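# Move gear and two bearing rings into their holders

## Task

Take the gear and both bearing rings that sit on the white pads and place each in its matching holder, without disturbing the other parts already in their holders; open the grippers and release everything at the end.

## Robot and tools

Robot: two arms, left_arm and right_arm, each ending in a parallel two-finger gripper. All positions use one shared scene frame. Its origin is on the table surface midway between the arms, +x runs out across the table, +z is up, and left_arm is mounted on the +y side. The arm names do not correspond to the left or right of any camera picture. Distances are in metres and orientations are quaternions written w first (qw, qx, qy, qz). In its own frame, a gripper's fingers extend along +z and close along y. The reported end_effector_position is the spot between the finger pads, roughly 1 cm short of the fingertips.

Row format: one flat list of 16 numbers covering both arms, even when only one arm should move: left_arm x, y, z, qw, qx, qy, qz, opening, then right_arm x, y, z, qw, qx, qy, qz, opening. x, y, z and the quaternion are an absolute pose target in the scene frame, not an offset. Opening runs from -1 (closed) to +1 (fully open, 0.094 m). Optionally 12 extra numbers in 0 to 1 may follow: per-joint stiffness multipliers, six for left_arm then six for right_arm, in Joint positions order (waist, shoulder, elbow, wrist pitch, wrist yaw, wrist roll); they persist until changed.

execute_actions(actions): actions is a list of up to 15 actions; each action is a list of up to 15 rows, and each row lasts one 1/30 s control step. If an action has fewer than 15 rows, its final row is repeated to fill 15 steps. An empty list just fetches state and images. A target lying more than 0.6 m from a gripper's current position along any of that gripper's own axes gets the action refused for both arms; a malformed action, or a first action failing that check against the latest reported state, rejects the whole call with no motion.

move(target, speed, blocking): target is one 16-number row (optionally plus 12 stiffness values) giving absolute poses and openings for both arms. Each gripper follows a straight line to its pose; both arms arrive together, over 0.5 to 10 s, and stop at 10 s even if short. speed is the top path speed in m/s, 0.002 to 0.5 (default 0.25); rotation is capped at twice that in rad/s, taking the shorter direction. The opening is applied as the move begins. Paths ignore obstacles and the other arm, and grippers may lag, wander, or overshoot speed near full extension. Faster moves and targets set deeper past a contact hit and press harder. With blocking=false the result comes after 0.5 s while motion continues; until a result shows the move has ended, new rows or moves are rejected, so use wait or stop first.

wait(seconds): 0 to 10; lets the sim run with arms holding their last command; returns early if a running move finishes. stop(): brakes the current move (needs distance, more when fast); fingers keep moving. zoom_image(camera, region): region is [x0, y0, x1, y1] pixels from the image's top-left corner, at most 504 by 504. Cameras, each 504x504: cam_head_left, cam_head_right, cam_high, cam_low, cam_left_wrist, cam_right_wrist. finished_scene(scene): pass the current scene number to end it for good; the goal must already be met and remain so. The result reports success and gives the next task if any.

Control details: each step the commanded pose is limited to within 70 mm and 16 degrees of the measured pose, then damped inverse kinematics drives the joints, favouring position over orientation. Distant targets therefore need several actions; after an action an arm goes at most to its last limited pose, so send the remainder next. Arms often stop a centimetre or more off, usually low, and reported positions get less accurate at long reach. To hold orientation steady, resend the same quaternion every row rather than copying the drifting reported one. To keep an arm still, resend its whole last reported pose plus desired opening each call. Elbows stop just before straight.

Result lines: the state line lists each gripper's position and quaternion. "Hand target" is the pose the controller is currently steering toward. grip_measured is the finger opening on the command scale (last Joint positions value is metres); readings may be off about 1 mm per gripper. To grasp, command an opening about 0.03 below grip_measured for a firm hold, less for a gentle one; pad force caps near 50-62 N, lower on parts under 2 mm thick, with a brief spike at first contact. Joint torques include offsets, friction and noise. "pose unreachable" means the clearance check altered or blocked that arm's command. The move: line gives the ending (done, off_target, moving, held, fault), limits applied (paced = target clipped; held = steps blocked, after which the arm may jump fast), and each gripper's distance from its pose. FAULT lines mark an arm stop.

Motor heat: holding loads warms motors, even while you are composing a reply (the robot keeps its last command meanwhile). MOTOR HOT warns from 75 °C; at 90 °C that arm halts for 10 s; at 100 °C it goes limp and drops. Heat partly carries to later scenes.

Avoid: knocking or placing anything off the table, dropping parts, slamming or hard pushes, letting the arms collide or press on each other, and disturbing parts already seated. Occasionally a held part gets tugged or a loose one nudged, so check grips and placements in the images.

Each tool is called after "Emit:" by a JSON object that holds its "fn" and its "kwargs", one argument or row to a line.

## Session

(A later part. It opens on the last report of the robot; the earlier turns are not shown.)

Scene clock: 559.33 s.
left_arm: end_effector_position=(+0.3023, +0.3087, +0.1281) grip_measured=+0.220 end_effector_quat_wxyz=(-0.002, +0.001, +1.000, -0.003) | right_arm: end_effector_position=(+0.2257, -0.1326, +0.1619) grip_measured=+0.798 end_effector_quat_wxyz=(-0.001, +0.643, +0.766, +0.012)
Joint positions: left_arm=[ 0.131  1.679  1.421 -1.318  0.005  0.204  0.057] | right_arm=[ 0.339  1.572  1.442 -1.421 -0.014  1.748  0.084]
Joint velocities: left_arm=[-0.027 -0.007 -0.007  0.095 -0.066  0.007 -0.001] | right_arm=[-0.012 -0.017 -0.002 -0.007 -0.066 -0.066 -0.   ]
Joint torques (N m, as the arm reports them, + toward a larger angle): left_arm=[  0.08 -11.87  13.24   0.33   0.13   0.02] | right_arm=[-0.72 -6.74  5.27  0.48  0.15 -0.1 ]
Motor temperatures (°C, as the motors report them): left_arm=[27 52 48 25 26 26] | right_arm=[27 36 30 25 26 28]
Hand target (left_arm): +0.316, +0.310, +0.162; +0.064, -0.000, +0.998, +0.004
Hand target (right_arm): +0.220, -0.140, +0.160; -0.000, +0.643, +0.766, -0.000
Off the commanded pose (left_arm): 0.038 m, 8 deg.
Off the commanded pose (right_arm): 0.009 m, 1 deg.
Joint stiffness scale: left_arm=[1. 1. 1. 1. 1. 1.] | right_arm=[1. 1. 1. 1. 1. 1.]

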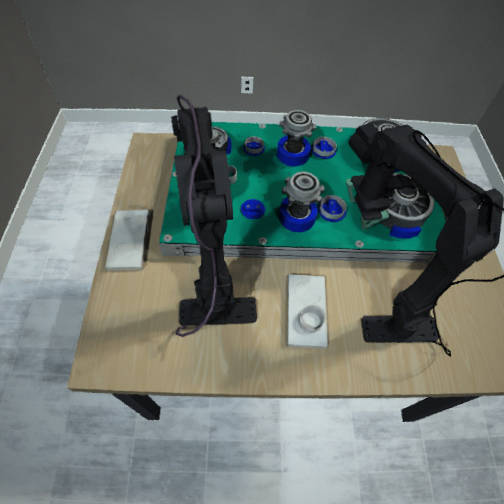

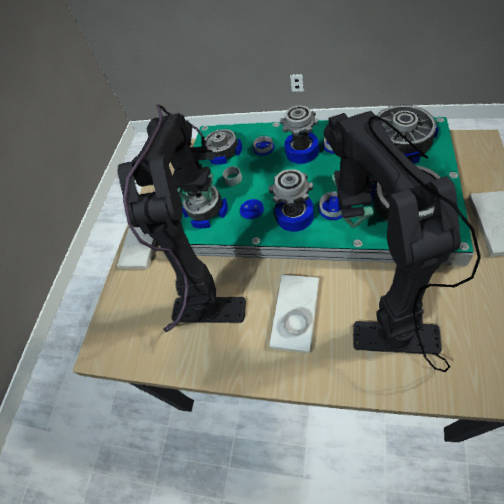

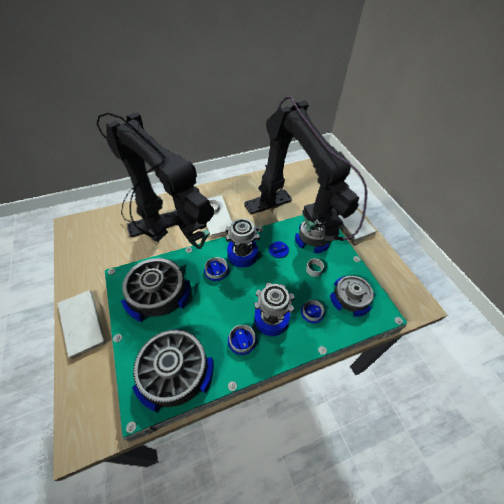

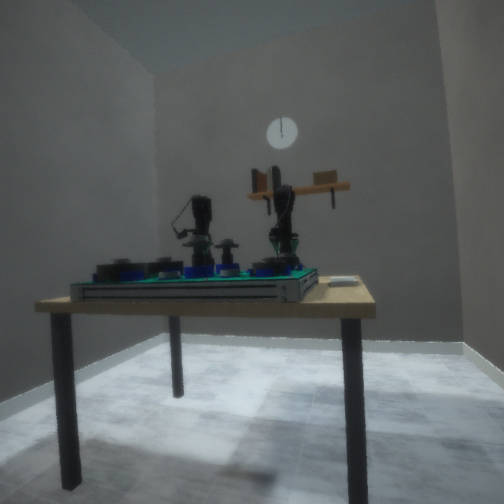

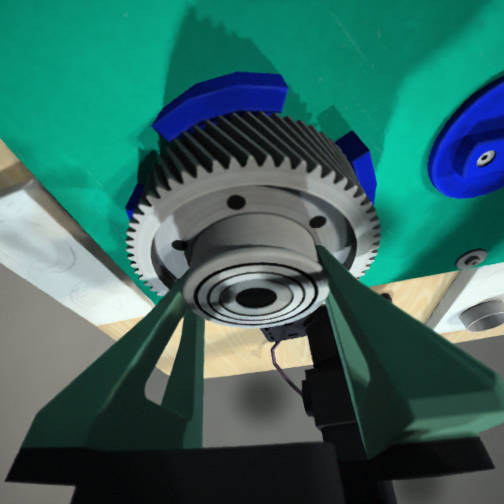

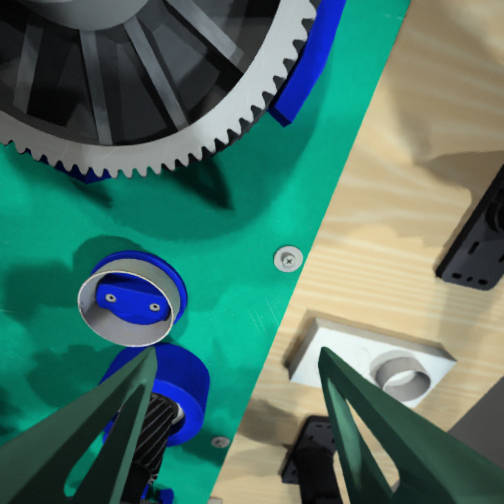

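Emit:
{"fn": "zoom_image", "kwargs": {
  "camera": "cam_left_wrist",
  "region": [140, 60, 300, 160]
}}

Emit:
{"fn": "zoom_image", "kwargs": {
  "camera": "cam_left_wrist",
  "region": [300, 115, 400, 215]
}}

Emit:
{"fn": "execute_actions", "kwargs": {
  "actions": []
}}

Region (140, 60, 300, 160) of cam_left_wrist's 504x504 image, scaled by 3.150, with more detail than that image has; it fills the top 315 rows of this view, and the rest is white.

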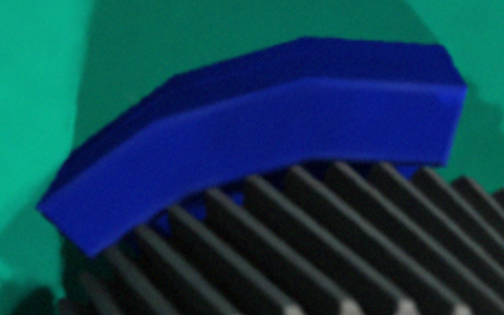

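Region (300, 115, 400, 215) of cam_left_wrist's 504x504 image, scaled by 5.040, with more detail than that image has.

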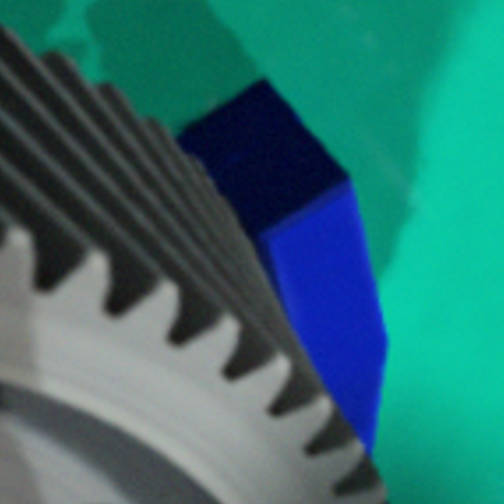

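Scene clock: 560.90 s.
left_arm: end_effector_position=(+0.3023, +0.3087, +0.1281) grip_measured=+0.220 end_effector_quat_wxyz=(-0.002, +0.001, +1.000, -0.003) | right_arm: end_effector_position=(+0.2257, -0.1326, +0.1619) grip_measured=+0.798 end_effector_quat_wxyz=(-0.001, +0.643, +0.766, +0.012)
Joint positions: left_arm=[ 0.131  1.679  1.421 -1.318  0.005  0.204  0.057] | right_arm=[ 0.339  1.572  1.442 -1.421 -0.014  1.748  0.084]
Joint velocities: left_arm=[-0.012 -0.007 -0.007 -0.066  0.051 -0.037 -0.   ] | right_arm=[ 0.002  0.012  0.007 -0.037  0.007  0.007 -0.001]
Joint torques (N m, as the arm reports them, + toward a larger angle): left_arm=[  0.22 -11.84  13.21   0.35   0.12   0.02] | right_arm=[-0.74 -6.76  5.27  0.48  0.15 -0.1 ]
Motor temperatures (°C, as the motors report them): left_arm=[27 52 48 25 26 26] | right_arm=[27 36 30 25 26 28]
Hand target (left_arm): +0.316, +0.310, +0.162; +0.064, -0.000, +0.998, +0.004
Hand target (right_arm): +0.220, -0.140, +0.160; -0.000, +0.643, +0.766, -0.000
Off the commanded pose (left_arm): 0.038 m, 8 deg.
Off the commanded pose (right_arm): 0.009 m, 1 deg.
Joint stiffness scale: left_arm=[1. 1. 1. 1. 1. 1.] | right_arm=[1. 1. 1. 1. 1. 1.]

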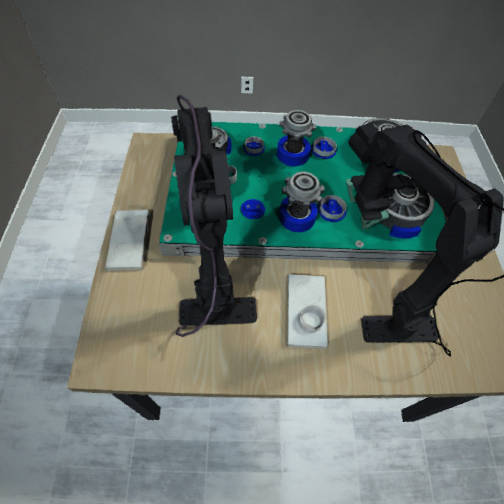

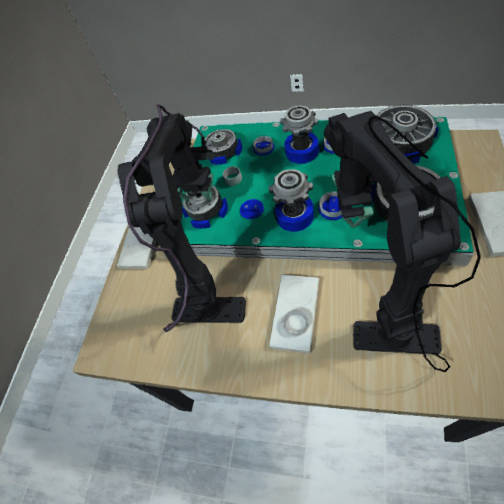

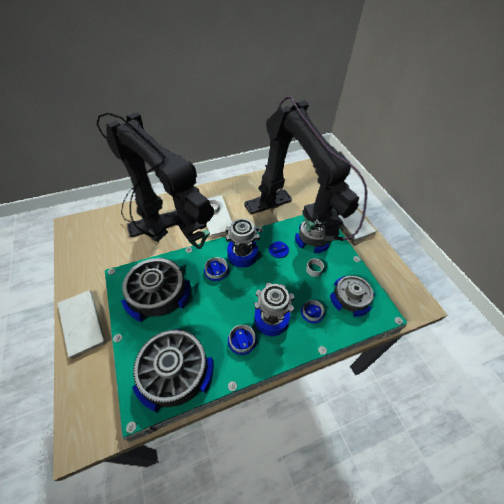

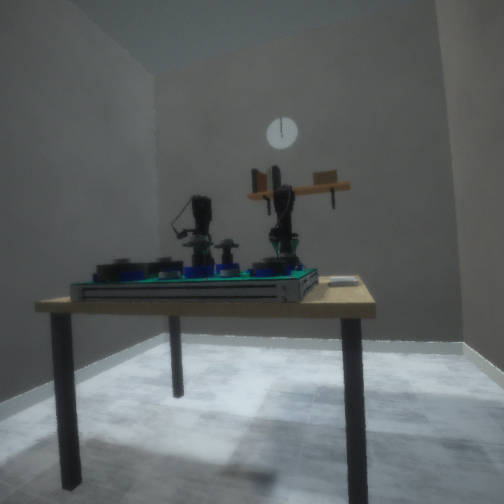

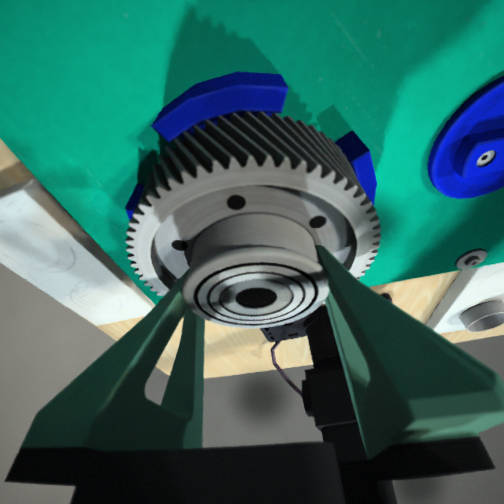

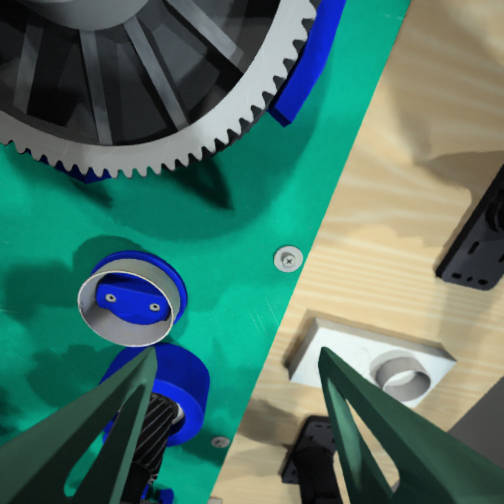

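Emit:
{"fn": "execute_actions", "kwargs": {
  "actions": [
    [[0.3182,0.310,0.1618,0.0632,0,1,0.004,0.187,0.220,-0.140,0.160,0,0.6428,0.766,0,0.80],[0.3179,0.310,0.1616,0.0624,0,1,0.004,0.187,0.220,-0.140,0.160,0,0.6428,0.766,0,0.80],[0.3175,0.310,0.1614,0.0616,0,1,0.004,0.187,0.220,-0.140,0.160,0,0.6428,0.766,0,0.80],[0.3172,0.310,0.1612,0.0608,0,1,0.004,0.187,0.220,-0.140,0.160,0,0.6428,0.766,0,0.80],[0.3168,0.310,0.161,0.0600,0,1,0.004,0.187,0.220,-0.140,0.160,0,0.6428,0.766,0,0.80],[0.3165,0.310,0.1608,0.0592,0,1,0.004,0.187,0.220,-0.140,0.160,0,0.6428,0.766,0,0.80],[0.3162,0.310,0.1606,0.0584,0,1,0.004,0.187,0.220,-0.140,0.160,0,0.6428,0.766,0,0.80],[0.3158,0.310,0.1604,0.0575,0,1,0.004,0.187,0.220,-0.140,0.160,0,0.6428,0.766,0,0.80],[0.3158,0.310,0.1601,0.0575,0,1,0.004,0.187,0.220,-0.140,0.160,0,0.6428,0.766,0,0.80],[0.3158,0.310,0.1598,0.0575,0,1,0.004,0.187,0.220,-0.140,0.160,0,0.6428,0.766,0,0.80],[0.3158,0.310,0.1595,0.0575,0,1,0.004,0.187,0.220,-0.140,0.160,0,0.6428,0.766,0,0.80],[0.3158,0.310,0.1592,0.0575,0,1,0.004,0.187,0.220,-0.140,0.160,0,0.6428,0.766,0,0.80],[0.3158,0.310,0.1589,0.0575,0,1,0.004,0.187,0.220,-0.140,0.160,0,0.6428,0.766,0,0.80],[0.3158,0.310,0.1586,0.0575,0,1,0.004,0.187,0.220,-0.140,0.160,0,0.6428,0.766,0,0.80],[0.3158,0.310,0.1583,0.0575,0,1,0.004,0.187,0.220,-0.140,0.160,0,0.6428,0.766,0,0.80]],
    [[0.3158,0.310,0.158,0.0575,0,1,0.004,0.187,0.220,-0.140,0.160,0,0.6428,0.766,0,0.80],[0.3158,0.310,0.1577,0.0575,0,1,0.004,0.187,0.220,-0.140,0.160,0,0.6428,0.766,0,0.80],[0.3158,0.310,0.1574,0.0575,0,1,0.004,0.187,0.220,-0.140,0.160,0,0.6428,0.766,0,0.80],[0.3158,0.310,0.1571,0.0575,0,1,0.004,0.187,0.220,-0.140,0.160,0,0.6428,0.766,0,0.80],[0.3158,0.310,0.1568,0.0575,0,1,0.004,0.187,0.220,-0.140,0.160,0,0.6428,0.766,0,0.80],[0.3158,0.310,0.1565,0.0575,0,1,0.004,0.187,0.220,-0.140,0.160,0,0.6428,0.766,0,0.80]]
  ]
}}

Scene clock: 581.77 s.
left_arm: end_effector_position=(+0.3035, +0.3089, +0.1281) grip_measured=+0.220 end_effector_quat_wxyz=(-0.000, +0.001, +1.000, -0.003) | right_arm: end_effector_position=(+0.2257, -0.1326, +0.1619) grip_measured=+0.798 end_effector_quat_wxyz=(-0.001, +0.643, +0.766, +0.012)
Joint positions: left_arm=[ 0.131  1.679  1.421 -1.314  0.005  0.204  0.057] | right_arm=[ 0.339  1.572  1.442 -1.421 -0.014  1.748  0.084]
Joint velocities: left_arm=[ 0.007  0.007 -0.007 -0.007  0.022 -0.022 -0.   ] | right_arm=[-0.007 -0.002 -0.012 -0.007 -0.007 -0.037  0.001]
Joint torques (N m, as the arm reports them, + toward a larger angle): left_arm=[  0.18 -11.54  11.5    0.37   0.1    0.01] | right_arm=[-0.72 -6.76  5.27  0.48  0.15 -0.1 ]
Motor temperatures (°C, as the motors report them): left_arm=[27 53 48 26 26 26] | right_arm=[27 36 30 25 26 28]
Hand target (left_arm): +0.314, +0.310, +0.157; +0.057, -0.000, +0.998, +0.004
Hand target (right_arm): +0.220, -0.140, +0.160; -0.000, +0.643, +0.766, -0.000
Off the commanded pose (left_arm): 0.031 m, 7 deg.
Off the commanded pose (right_arm): 0.009 m, 1 deg.
Joint stiffness scale: left_arm=[1. 1. 1. 1. 1. 1.] | right_arm=[1. 1. 1. 1. 1. 1.]

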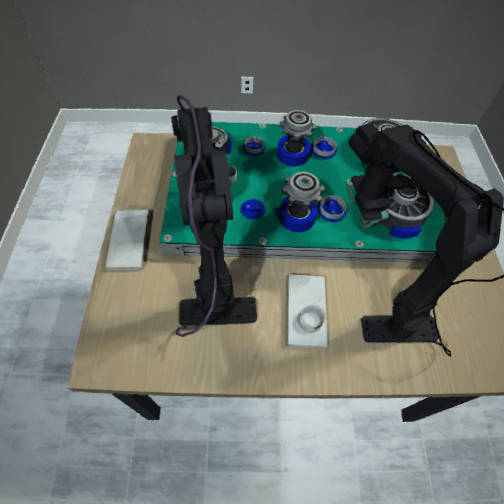

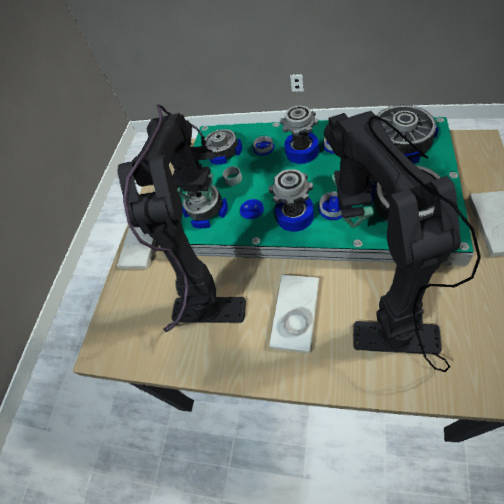

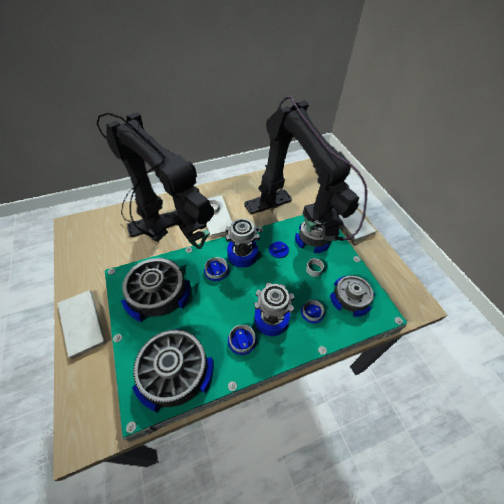

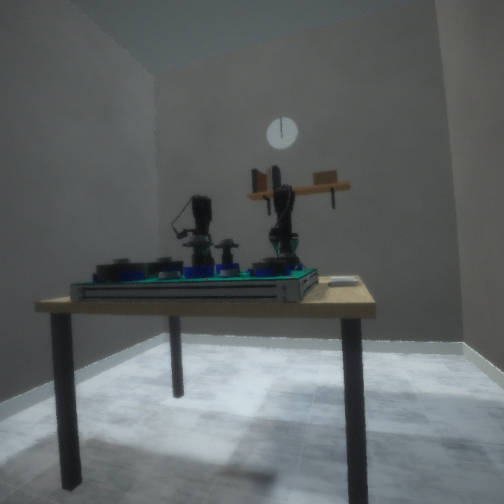

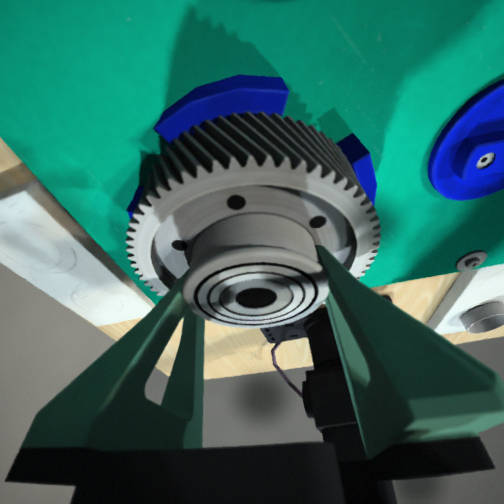

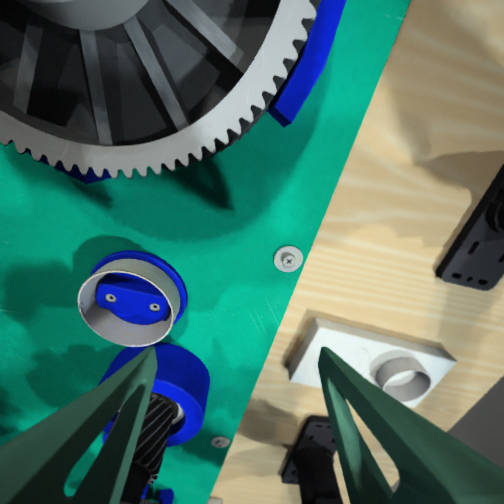

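Emit:
{"fn": "execute_actions", "kwargs": {
  "actions": [
    [[0.3154,0.310,0.1565,0.0565,0,1,0.004,0.187,0.220,-0.140,0.160,0,0.6428,0.766,0,0.80],[0.3150,0.310,0.1565,0.0555,0,1,0.004,0.187,0.220,-0.140,0.160,0,0.6428,0.766,0,0.80],[0.3146,0.310,0.1565,0.0545,0,1,0.004,0.187,0.220,-0.140,0.160,0,0.6428,0.766,0,0.80],[0.3142,0.310,0.1565,0.0535,0,1,0.004,0.187,0.220,-0.140,0.160,0,0.6428,0.766,0,0.80],[0.3138,0.310,0.1565,0.0525,0,1,0.004,0.187,0.220,-0.140,0.160,0,0.6428,0.766,0,0.80],[0.3134,0.310,0.1562,0.0515,0,1,0.004,0.187,0.220,-0.140,0.160,0,0.6428,0.766,0,0.80],[0.3130,0.310,0.1559,0.0505,0,1,0.004,0.187,0.220,-0.140,0.160,0,0.6428,0.766,0,0.80],[0.3126,0.310,0.1556,0.0495,0,1,0.004,0.187,0.220,-0.140,0.160,0,0.6428,0.766,0,0.80],[0.3122,0.310,0.1553,0.0485,0,1,0.004,0.187,0.220,-0.140,0.160,0,0.6428,0.766,0,0.80],[0.3118,0.310,0.155,0.0475,0,1,0.004,0.187,0.220,-0.140,0.160,0,0.6428,0.766,0,0.80],[0.3118,0.310,0.1547,0.0475,0,1,0.004,0.187,0.220,-0.140,0.160,0,0.6428,0.766,0,0.80],[0.3118,0.310,0.1544,0.0475,0,1,0.004,0.187,0.220,-0.140,0.160,0,0.6428,0.766,0,0.80],[0.3118,0.310,0.1541,0.0475,0,1,0.004,0.187,0.220,-0.140,0.160,0,0.6428,0.766,0,0.80],[0.3118,0.310,0.1538,0.0475,0,1,0.004,0.187,0.220,-0.140,0.160,0,0.6428,0.766,0,0.80],[0.3118,0.310,0.1535,0.0475,0,1,0.004,0.187,0.220,-0.140,0.160,0,0.6428,0.766,0,0.80]],
    [[0.3118,0.310,0.1535,0.0475,0,1,0.004,0.187,0.220,-0.140,0.160,0,0.6428,0.766,0,0.80]]
  ]
}}

Scene clock: 589.70 s.
left_arm: end_effector_position=(+0.3035, +0.3089, +0.1281) grip_measured=+0.220 end_effector_quat_wxyz=(-0.000, +0.001, +1.000, -0.003) | right_arm: end_effector_position=(+0.2257, -0.1326, +0.1619) grip_measured=+0.798 end_effector_quat_wxyz=(-0.001, +0.643, +0.766, +0.012)
Joint positions: left_arm=[ 0.131  1.679  1.421 -1.314  0.005  0.204  0.057] | right_arm=[ 0.339  1.572  1.442 -1.421 -0.014  1.748  0.084]
Joint velocities: left_arm=[-0.007  0.012  0.002  0.022  0.051 -0.081  0.001] | right_arm=[ 0.007 -0.012 -0.032 -0.051  0.037 -0.066  0.001]
Joint torques (N m, as the arm reports them, + toward a larger angle): left_arm=[  0.25 -11.32  10.77   0.27   0.06   0.  ] | right_arm=[-0.72 -6.74  5.29  0.48  0.15 -0.1 ]
Motor temperatures (°C, as the motors report them): left_arm=[27 53 47 26 26 26] | right_arm=[27 36 30 25 26 28]
Hand target (left_arm): +0.311, +0.310, +0.154; +0.047, -0.000, +0.999, +0.004
Hand target (right_arm): +0.220, -0.140, +0.160; -0.000, +0.643, +0.766, -0.000
Off the commanded pose (left_arm): 0.027 m, 5 deg.
Off the commanded pose (right_arm): 0.009 m, 1 deg.
Joint stiffness scale: left_arm=[1. 1. 1. 1. 1. 1.] | right_arm=[1. 1. 1. 1. 1. 1.]

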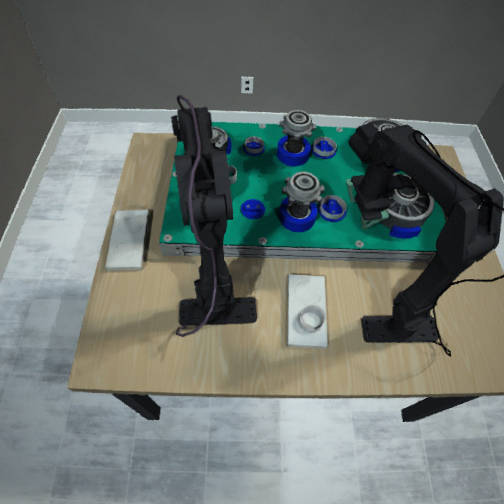

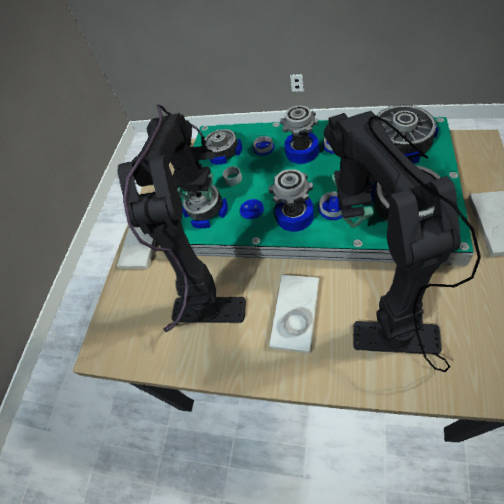

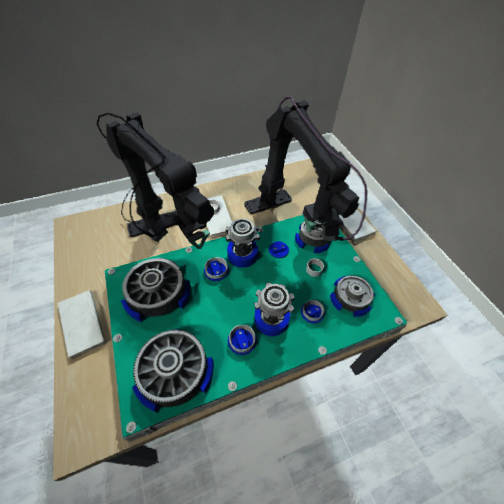

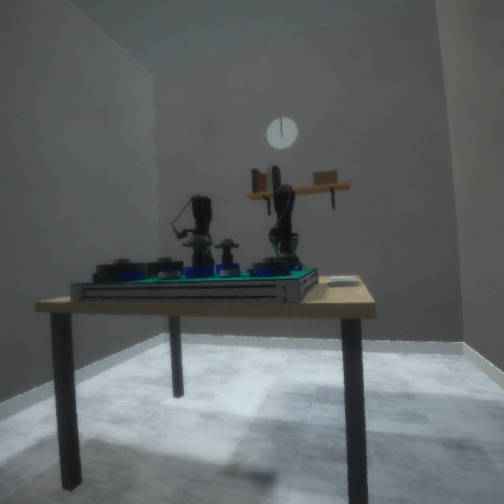

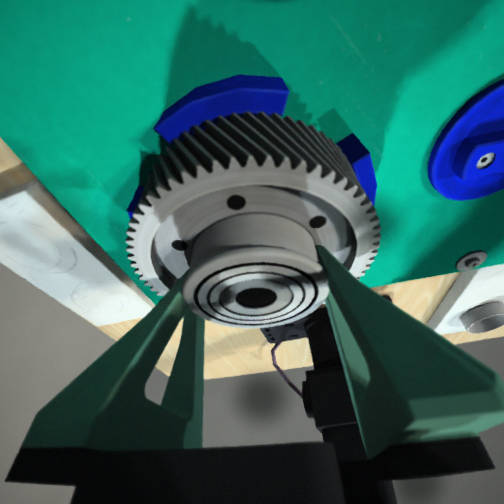

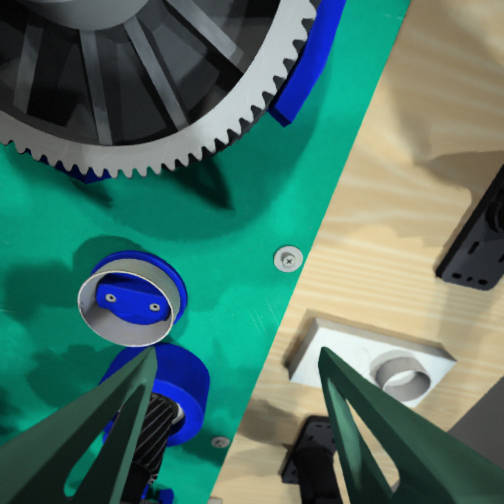

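Emit:
{"fn": "execute_actions", "kwargs": {
  "actions": [
    [[0.3117,0.310,0.1533,0.0473,0,1,0.004,0.187,0.220,-0.140,0.160,0,0.6428,0.766,0,0.80],[0.3117,0.310,0.1531,0.0471,0,1,0.004,0.187,0.220,-0.140,0.160,0,0.6428,0.766,0,0.80],[0.3116,0.310,0.1529,0.0469,0,1,0.004,0.187,0.220,-0.140,0.160,0,0.6428,0.766,0,0.80],[0.3115,0.310,0.1527,0.0467,0,1,0.004,0.187,0.220,-0.140,0.160,0,0.6428,0.766,0,0.80],[0.3114,0.310,0.1525,0.0465,0,1,0.004,0.187,0.220,-0.140,0.160,0,0.6428,0.766,0,0.80],[0.3113,0.310,0.1523,0.0463,0,1,0.004,0.187,0.220,-0.140,0.160,0,0.6428,0.766,0,0.80],[0.3112,0.310,0.1521,0.0461,0,1,0.004,0.187,0.220,-0.140,0.160,0,0.6428,0.766,0,0.80],[0.3112,0.310,0.1519,0.0459,0,1,0.004,0.187,0.220,-0.140,0.160,0,0.6428,0.766,0,0.80],[0.3111,0.310,0.1517,0.0457,0,1,0.004,0.187,0.220,-0.140,0.160,0,0.6428,0.766,0,0.80],[0.311,0.310,0.1515,0.0455,0,1,0.004,0.187,0.220,-0.140,0.160,0,0.6428,0.766,0,0.80],[0.311,0.310,0.1513,0.0455,0,1,0.004,0.187,0.220,-0.140,0.160,0,0.6428,0.766,0,0.80],[0.311,0.310,0.1511,0.0455,0,1,0.004,0.187,0.220,-0.140,0.160,0,0.6428,0.766,0,0.80],[0.311,0.310,0.151,0.0455,0,1,0.004,0.187,0.220,-0.140,0.160,0,0.6428,0.766,0,0.80]],
    [[0.311,0.310,0.151,0.0455,0,1,0.004,0.187,0.220,-0.140,0.160,0,0.6428,0.766,0,0.80]]
  ]
}}

Scene clock: 596.20 s.
left_arm: end_effector_position=(+0.3017, +0.3086, +0.1260) grip_measured=+0.220 end_effector_quat_wxyz=(-0.003, +0.001, +1.000, -0.003) | right_arm: end_effector_position=(+0.2257, -0.1326, +0.1619) grip_measured=+0.798 end_effector_quat_wxyz=(-0.001, +0.643, +0.766, +0.012)
Joint positions: left_arm=[ 0.131  1.679  1.412 -1.312  0.005  0.204  0.057] | right_arm=[ 0.339  1.572  1.442 -1.421 -0.014  1.748  0.084]
Joint velocities: left_arm=[-0.027 -0.007 -0.012  0.007 -0.037 -0.022 -0.   ] | right_arm=[-0.017  0.007 -0.002 -0.022  0.022  0.051  0.001]
Joint torques (N m, as the arm reports them, + toward a larger angle): left_arm=[  0.33 -11.27  10.63   0.33   0.08   0.01] | right_arm=[-0.72 -6.74  5.27  0.48  0.15 -0.1 ]
Motor temperatures (°C, as the motors report them): left_arm=[27 52 47 26 26 26] | right_arm=[27 36 30 25 26 28]
Hand target (left_arm): +0.310, +0.310, +0.151; +0.045, -0.000, +0.999, +0.004
Hand target (right_arm): +0.220, -0.140, +0.160; -0.000, +0.643, +0.766, -0.000
Off the commanded pose (left_arm): 0.027 m, 6 deg.
Off the commanded pose (right_arm): 0.009 m, 1 deg.
Joint stiffness scale: left_arm=[1. 1. 1. 1. 1. 1.] | right_arm=[1. 1. 1. 1. 1. 1.]

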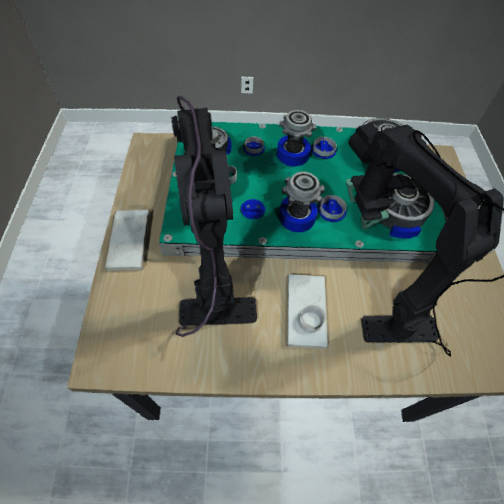

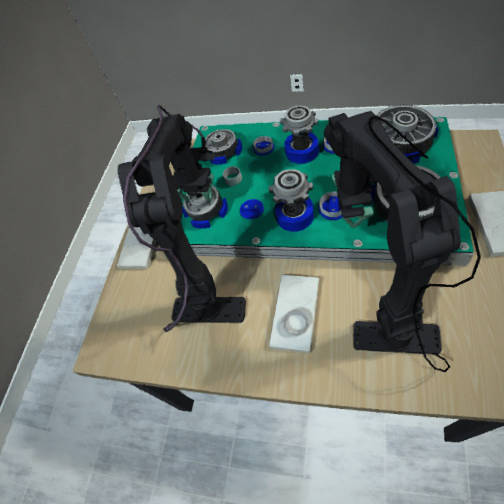

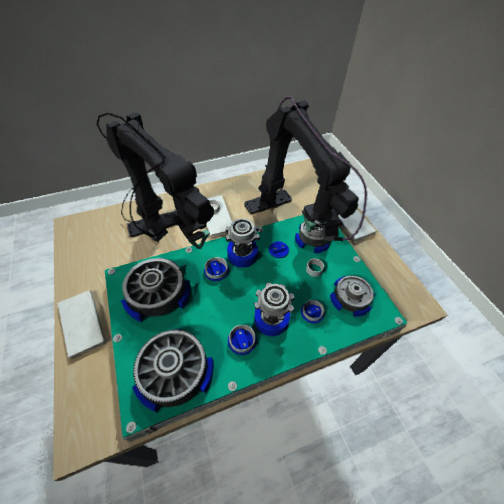

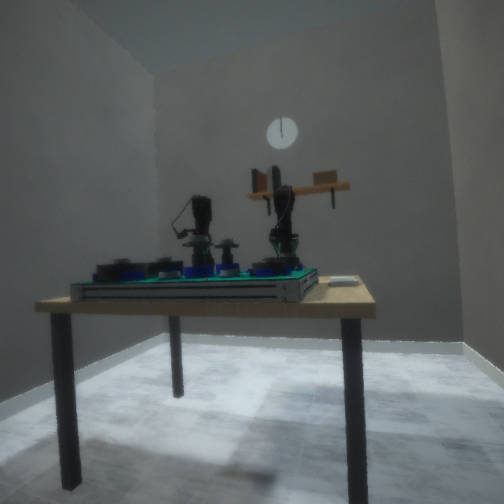

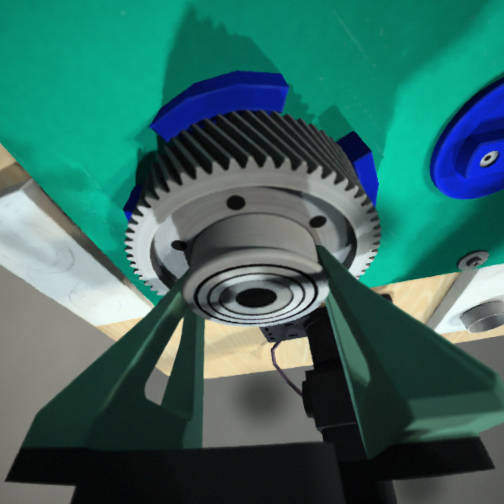

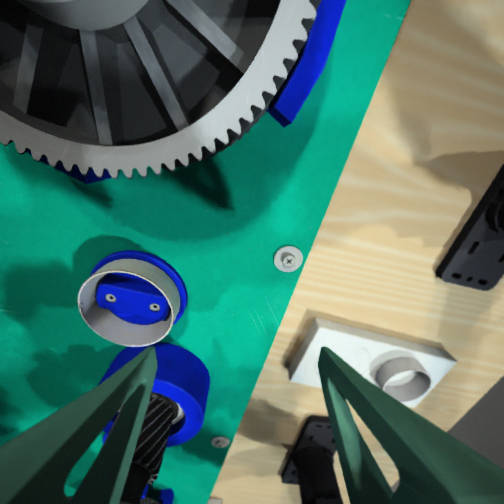

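Emit:
{"fn": "execute_actions", "kwargs": {
  "actions": [
    [[0.311,0.310,0.1507,0.0455,0,1,0.004,0.187,0.220,-0.140,0.160,0,0.6428,0.766,0,0.80],[0.311,0.310,0.1504,0.0455,0,1,0.004,0.187,0.220,-0.140,0.160,0,0.6428,0.766,0,0.80],[0.311,0.310,0.1501,0.0455,0,1,0.004,0.187,0.220,-0.140,0.160,0,0.6428,0.766,0,0.80],[0.311,0.310,0.1498,0.0455,0,1,0.004,0.187,0.220,-0.140,0.160,0,0.6428,0.766,0,0.80],[0.311,0.310,0.1495,0.0455,0,1,0.004,0.187,0.220,-0.140,0.160,0,0.6428,0.766,0,0.80],[0.311,0.310,0.1492,0.0455,0,1,0.004,0.187,0.220,-0.140,0.160,0,0.6428,0.766,0,0.80],[0.311,0.310,0.1489,0.0455,0,1,0.004,0.187,0.220,-0.140,0.160,0,0.6428,0.766,0,0.80],[0.311,0.310,0.1486,0.0455,0,1,0.004,0.187,0.220,-0.140,0.160,0,0.6428,0.766,0,0.80],[0.311,0.310,0.1483,0.0455,0,1,0.004,0.187,0.220,-0.140,0.160,0,0.6428,0.766,0,0.80],[0.311,0.310,0.148,0.0455,0,1,0.004,0.187,0.220,-0.140,0.160,0,0.6428,0.766,0,0.80],[0.311,0.310,0.1477,0.0455,0,1,0.004,0.187,0.220,-0.140,0.160,0,0.6428,0.766,0,0.80],[0.311,0.310,0.1474,0.0455,0,1,0.004,0.187,0.220,-0.140,0.160,0,0.6428,0.766,0,0.80],[0.311,0.310,0.1471,0.0455,0,1,0.004,0.187,0.220,-0.140,0.160,0,0.6428,0.766,0,0.80],[0.311,0.310,0.1468,0.0455,0,1,0.004,0.187,0.220,-0.140,0.160,0,0.6428,0.766,0,0.80],[0.311,0.310,0.1465,0.0455,0,1,0.004,0.187,0.220,-0.140,0.160,0,0.6428,0.766,0,0.80]],
    [[0.311,0.310,0.1462,0.0455,0,1,0.004,0.187,0.220,-0.140,0.160,0,0.6428,0.766,0,0.80],[0.311,0.310,0.1459,0.0455,0,1,0.004,0.187,0.220,-0.140,0.160,0,0.6428,0.766,0,0.80],[0.311,0.310,0.1456,0.0455,0,1,0.004,0.187,0.220,-0.140,0.160,0,0.6428,0.766,0,0.80],[0.311,0.310,0.1453,0.0455,0,1,0.004,0.187,0.220,-0.140,0.160,0,0.6428,0.766,0,0.80],[0.311,0.310,0.145,0.0455,0,1,0.004,0.187,0.220,-0.140,0.160,0,0.6428,0.766,0,0.80],[0.311,0.310,0.1447,0.0455,0,1,0.004,0.187,0.220,-0.140,0.160,0,0.6428,0.766,0,0.80],[0.311,0.310,0.1444,0.0455,0,1,0.004,0.187,0.220,-0.140,0.160,0,0.6428,0.766,0,0.80],[0.311,0.310,0.1441,0.0455,0,1,0.004,0.187,0.220,-0.140,0.160,0,0.6428,0.766,0,0.80],[0.311,0.310,0.1438,0.0455,0,1,0.004,0.187,0.220,-0.140,0.160,0,0.6428,0.766,0,0.80],[0.311,0.310,0.1435,0.0455,0,1,0.004,0.187,0.220,-0.140,0.160,0,0.6428,0.766,0,0.80],[0.311,0.310,0.1432,0.0455,0,1,0.004,0.187,0.220,-0.140,0.160,0,0.6428,0.766,0,0.80],[0.311,0.310,0.143,0.0455,0,1,0.004,0.187,0.220,-0.140,0.160,0,0.6428,0.766,0,0.80],[0.311,0.310,0.143,0.0455,0,1,0.004,0.187,0.220,-0.140,0.160,0,0.6428,0.766,0,0.80],[0.311,0.310,0.143,0.0455,0,1,0.004,0.187,0.220,-0.140,0.160,0,0.6428,0.766,0,0.80],[0.311,0.310,0.143,0.0455,0,1,0.004,0.187,0.220,-0.140,0.160,0,0.6428,0.766,0,0.80]]
  ]
}}

Scene clock: 613.80 s.
left_arm: end_effector_position=(+0.3001, +0.3086, +0.1229) grip_measured=+0.220 end_effector_quat_wxyz=(-0.007, +0.001, +1.000, -0.003) | right_arm: end_effector_position=(+0.2257, -0.1326, +0.1619) grip_measured=+0.798 end_effector_quat_wxyz=(-0.001, +0.643, +0.766, +0.012)
Joint positions: left_arm=[ 0.131  1.679  1.4   -1.306  0.003  0.204  0.057] | right_arm=[ 0.339  1.572  1.442 -1.421 -0.014  1.748  0.084]
Joint velocities: left_arm=[-0.017  0.002 -0.007  0.037 -0.051 -0.007 -0.001] | right_arm=[ 0.007 -0.012  0.012 -0.022  0.022 -0.022  0.001]
Joint torques (N m, as the arm reports them, + toward a larger angle): left_arm=[  0.22 -11.25   8.95   0.5    0.1    0.01] | right_arm=[-0.72 -6.75  5.27  0.48  0.15 -0.09]
Motor temperatures (°C, as the motors report them): left_arm=[27 52 46 26 26 26] | right_arm=[27 36 30 25 26 28]
Hand target (left_arm): +0.310, +0.310, +0.144; +0.045, -0.000, +0.999, +0.004
Hand target (right_arm): +0.220, -0.140, +0.160; -0.000, +0.643, +0.766, -0.000
Off the commanded pose (left_arm): 0.023 m, 6 deg.
Off the commanded pose (right_arm): 0.009 m, 1 deg.
Joint stiffness scale: left_arm=[1. 1. 1. 1. 1. 1.] | right_arm=[1. 1. 1. 1. 1. 1.]

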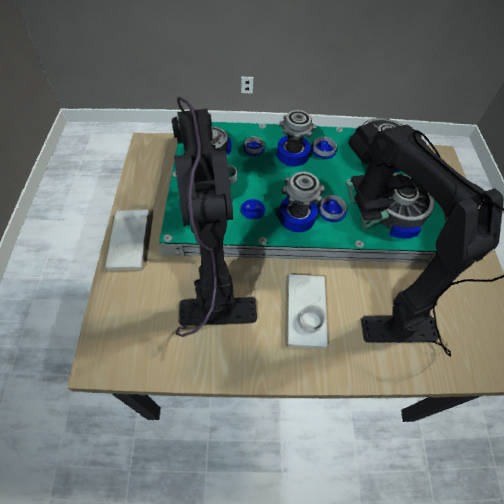

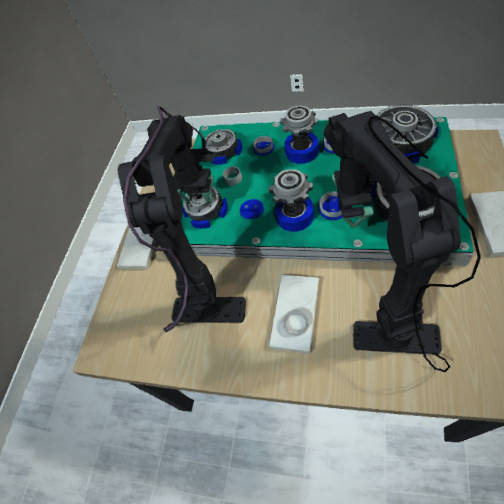

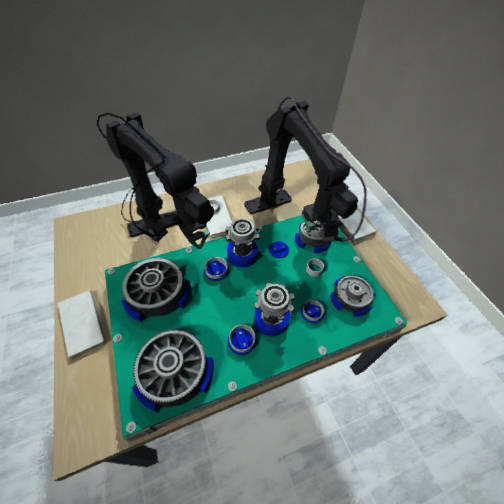

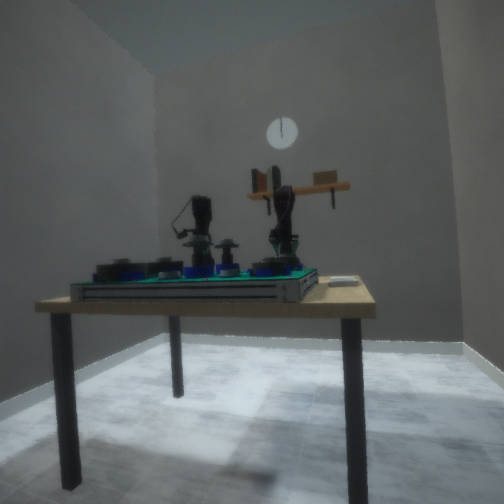

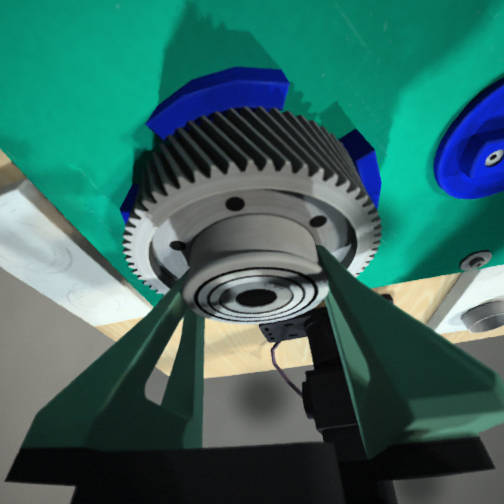

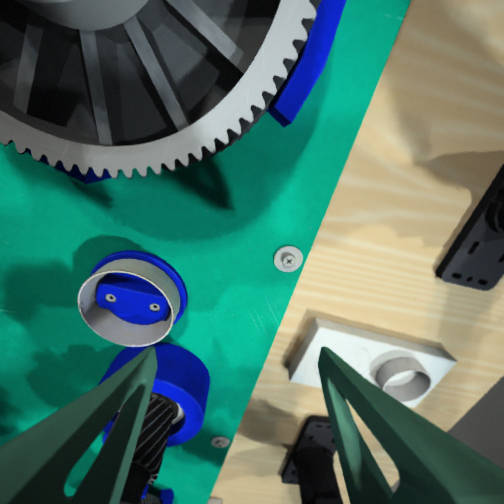

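Emit:
{"fn": "execute_actions", "kwargs": {
  "actions": [
    [[0.3113,0.310,0.143,0.0455,0,1,0.004,0.187,0.220,-0.140,0.160,0,0.6428,0.766,0,0.80],[0.3117,0.310,0.143,0.0455,0,1,0.004,0.187,0.220,-0.140,0.160,0,0.6428,0.766,0,0.80],[0.3120,0.310,0.143,0.0455,0,1,0.004,0.187,0.220,-0.140,0.160,0,0.6428,0.766,0,0.80],[0.3123,0.310,0.143,0.0455,0,1,0.004,0.187,0.220,-0.140,0.160,0,0.6428,0.766,0,0.80],[0.3127,0.310,0.143,0.0455,0,1,0.004,0.187,0.220,-0.140,0.160,0,0.6428,0.766,0,0.80],[0.3130,0.310,0.143,0.0455,0,1,0.004,0.187,0.220,-0.140,0.160,0,0.6428,0.766,0,0.80],[0.3133,0.310,0.143,0.0455,0,1,0.004,0.187,0.220,-0.140,0.160,0,0.6428,0.766,0,0.80],[0.3137,0.310,0.143,0.0455,0,1,0.004,0.187,0.220,-0.140,0.160,0,0.6428,0.766,0,0.80],[0.3140,0.310,0.143,0.0455,0,1,0.004,0.187,0.220,-0.140,0.160,0,0.6428,0.766,0,0.80],[0.3143,0.310,0.143,0.0455,0,1,0.004,0.187,0.220,-0.140,0.160,0,0.6428,0.766,0,0.80],[0.3147,0.310,0.143,0.0455,0,1,0.004,0.187,0.220,-0.140,0.160,0,0.6428,0.766,0,0.80],[0.3150,0.310,0.143,0.0455,0,1,0.004,0.187,0.220,-0.140,0.160,0,0.6428,0.766,0,0.80],[0.3153,0.310,0.143,0.0455,0,1,0.004,0.187,0.220,-0.140,0.160,0,0.6428,0.766,0,0.80],[0.3157,0.310,0.143,0.0455,0,1,0.004,0.187,0.220,-0.140,0.160,0,0.6428,0.766,0,0.80],[0.316,0.310,0.143,0.0455,0,1,0.004,0.187,0.220,-0.140,0.160,0,0.6428,0.766,0,0.80]],
    [[0.316,0.310,0.143,0.0455,0,1,0.004,0.187,0.220,-0.140,0.160,0,0.6428,0.766,0,0.80]]
  ]
}}

Scene clock: 625.30 s.
left_arm: end_effector_position=(+0.3001, +0.3086, +0.1229) grip_measured=+0.220 end_effector_quat_wxyz=(-0.007, +0.001, +1.000, -0.003) | right_arm: end_effector_position=(+0.2257, -0.1326, +0.1619) grip_measured=+0.798 end_effector_quat_wxyz=(-0.001, +0.643, +0.766, +0.012)
Joint positions: left_arm=[ 0.131  1.679  1.4   -1.306  0.003  0.204  0.057] | right_arm=[ 0.339  1.572  1.442 -1.421 -0.014  1.748  0.084]
Joint velocities: left_arm=[-0.007 -0.017 -0.002 -0.037 -0.007 -0.037  0.001] | right_arm=[-0.007 -0.022  0.017  0.022 -0.007  0.007 -0.001]
Joint torques (N m, as the arm reports them, + toward a larger angle): left_arm=[-0.07 -9.94 10.83  0.5   0.08  0.  ] | right_arm=[-0.72 -6.75  5.27  0.48  0.15 -0.1 ]
Motor temperatures (°C, as the motors report them): left_arm=[27 52 45 26 26 26] | right_arm=[27 36 30 25 26 28]
Hand target (left_arm): +0.315, +0.310, +0.144; +0.045, -0.000, +0.999, +0.004
Hand target (right_arm): +0.220, -0.140, +0.160; -0.000, +0.643, +0.766, -0.000
Off the commanded pose (left_arm): 0.026 m, 6 deg.
Off the commanded pose (right_arm): 0.009 m, 1 deg.
Joint stiffness scale: left_arm=[1. 1. 1. 1. 1. 1.] | right_arm=[1. 1. 1. 1. 1. 1.]

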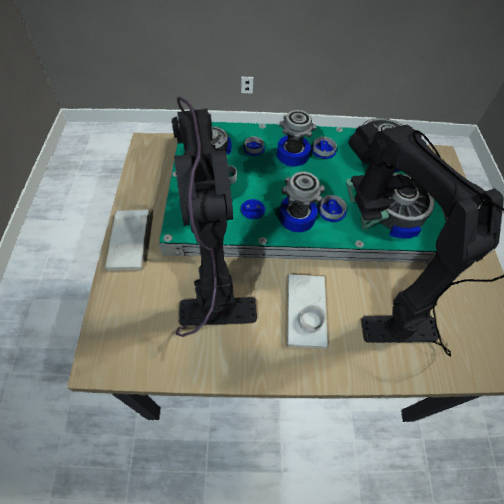

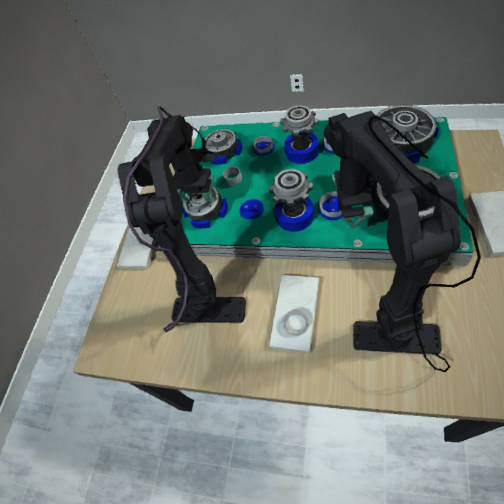

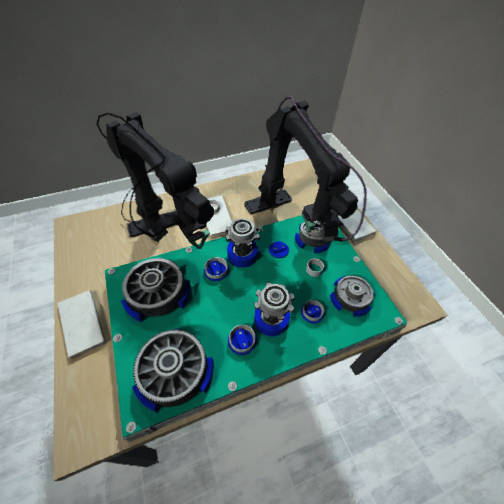

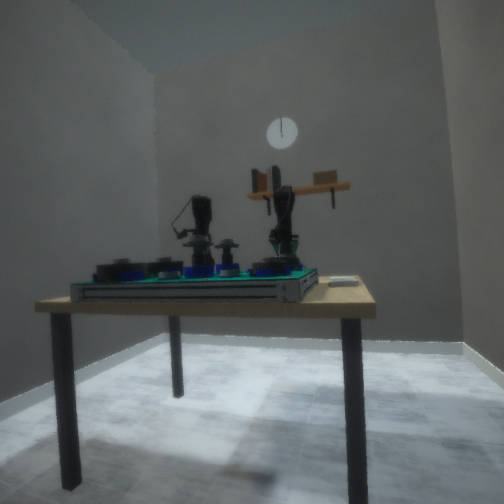

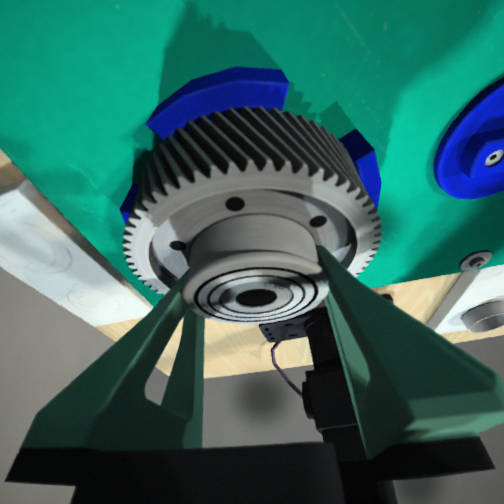

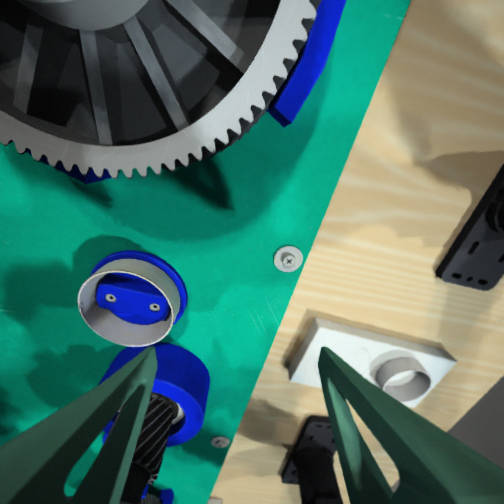

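Emit:
{"fn": "zoom_image", "kwargs": {
  "camera": "cam_left_wrist",
  "region": [140, 55, 300, 155]
}}

Emit:
{"fn": "zoom_image", "kwargs": {
  "camera": "cam_head_right",
  "region": [178, 185, 232, 232]
}}

Emit:
{"fn": "zoom_image", "kwargs": {
  "camera": "cam_high",
  "region": [285, 215, 345, 260]
}}

Region (140, 55, 300, 155) of cam_left_wrist's 504x504 image, scaled by 3.150, with more detail than that image has; it fills the top 315 rows of this view, and the rest is white.

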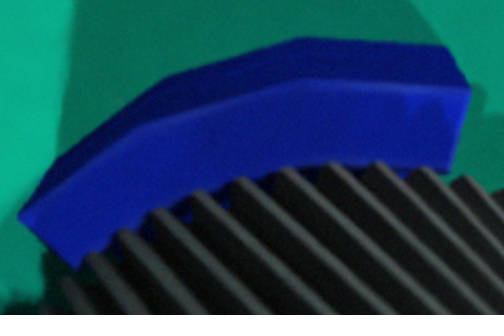

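Region (178, 185, 232, 232) of cam_head_right's 504x504 image, scaled by 9.333, with more detail than that image has; it fills the top 439 rows of this view, and the rest is white.

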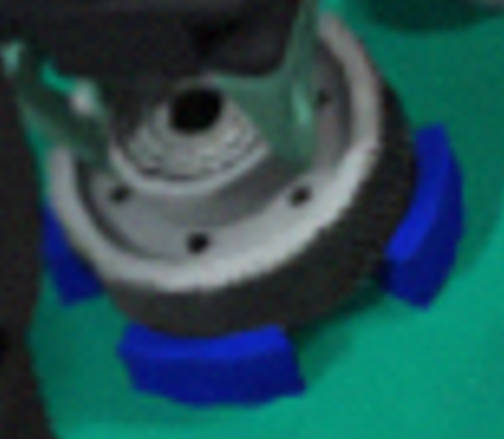

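Region (285, 215, 345, 260) of cam_high's 504x504 image, scaled by 8.400, with more detail than that image has; it fills the top 378 rows of this view, and the rest is white.

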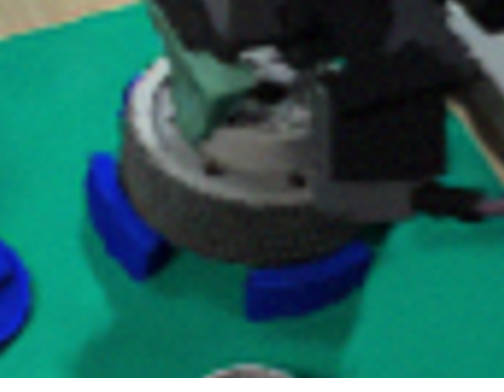

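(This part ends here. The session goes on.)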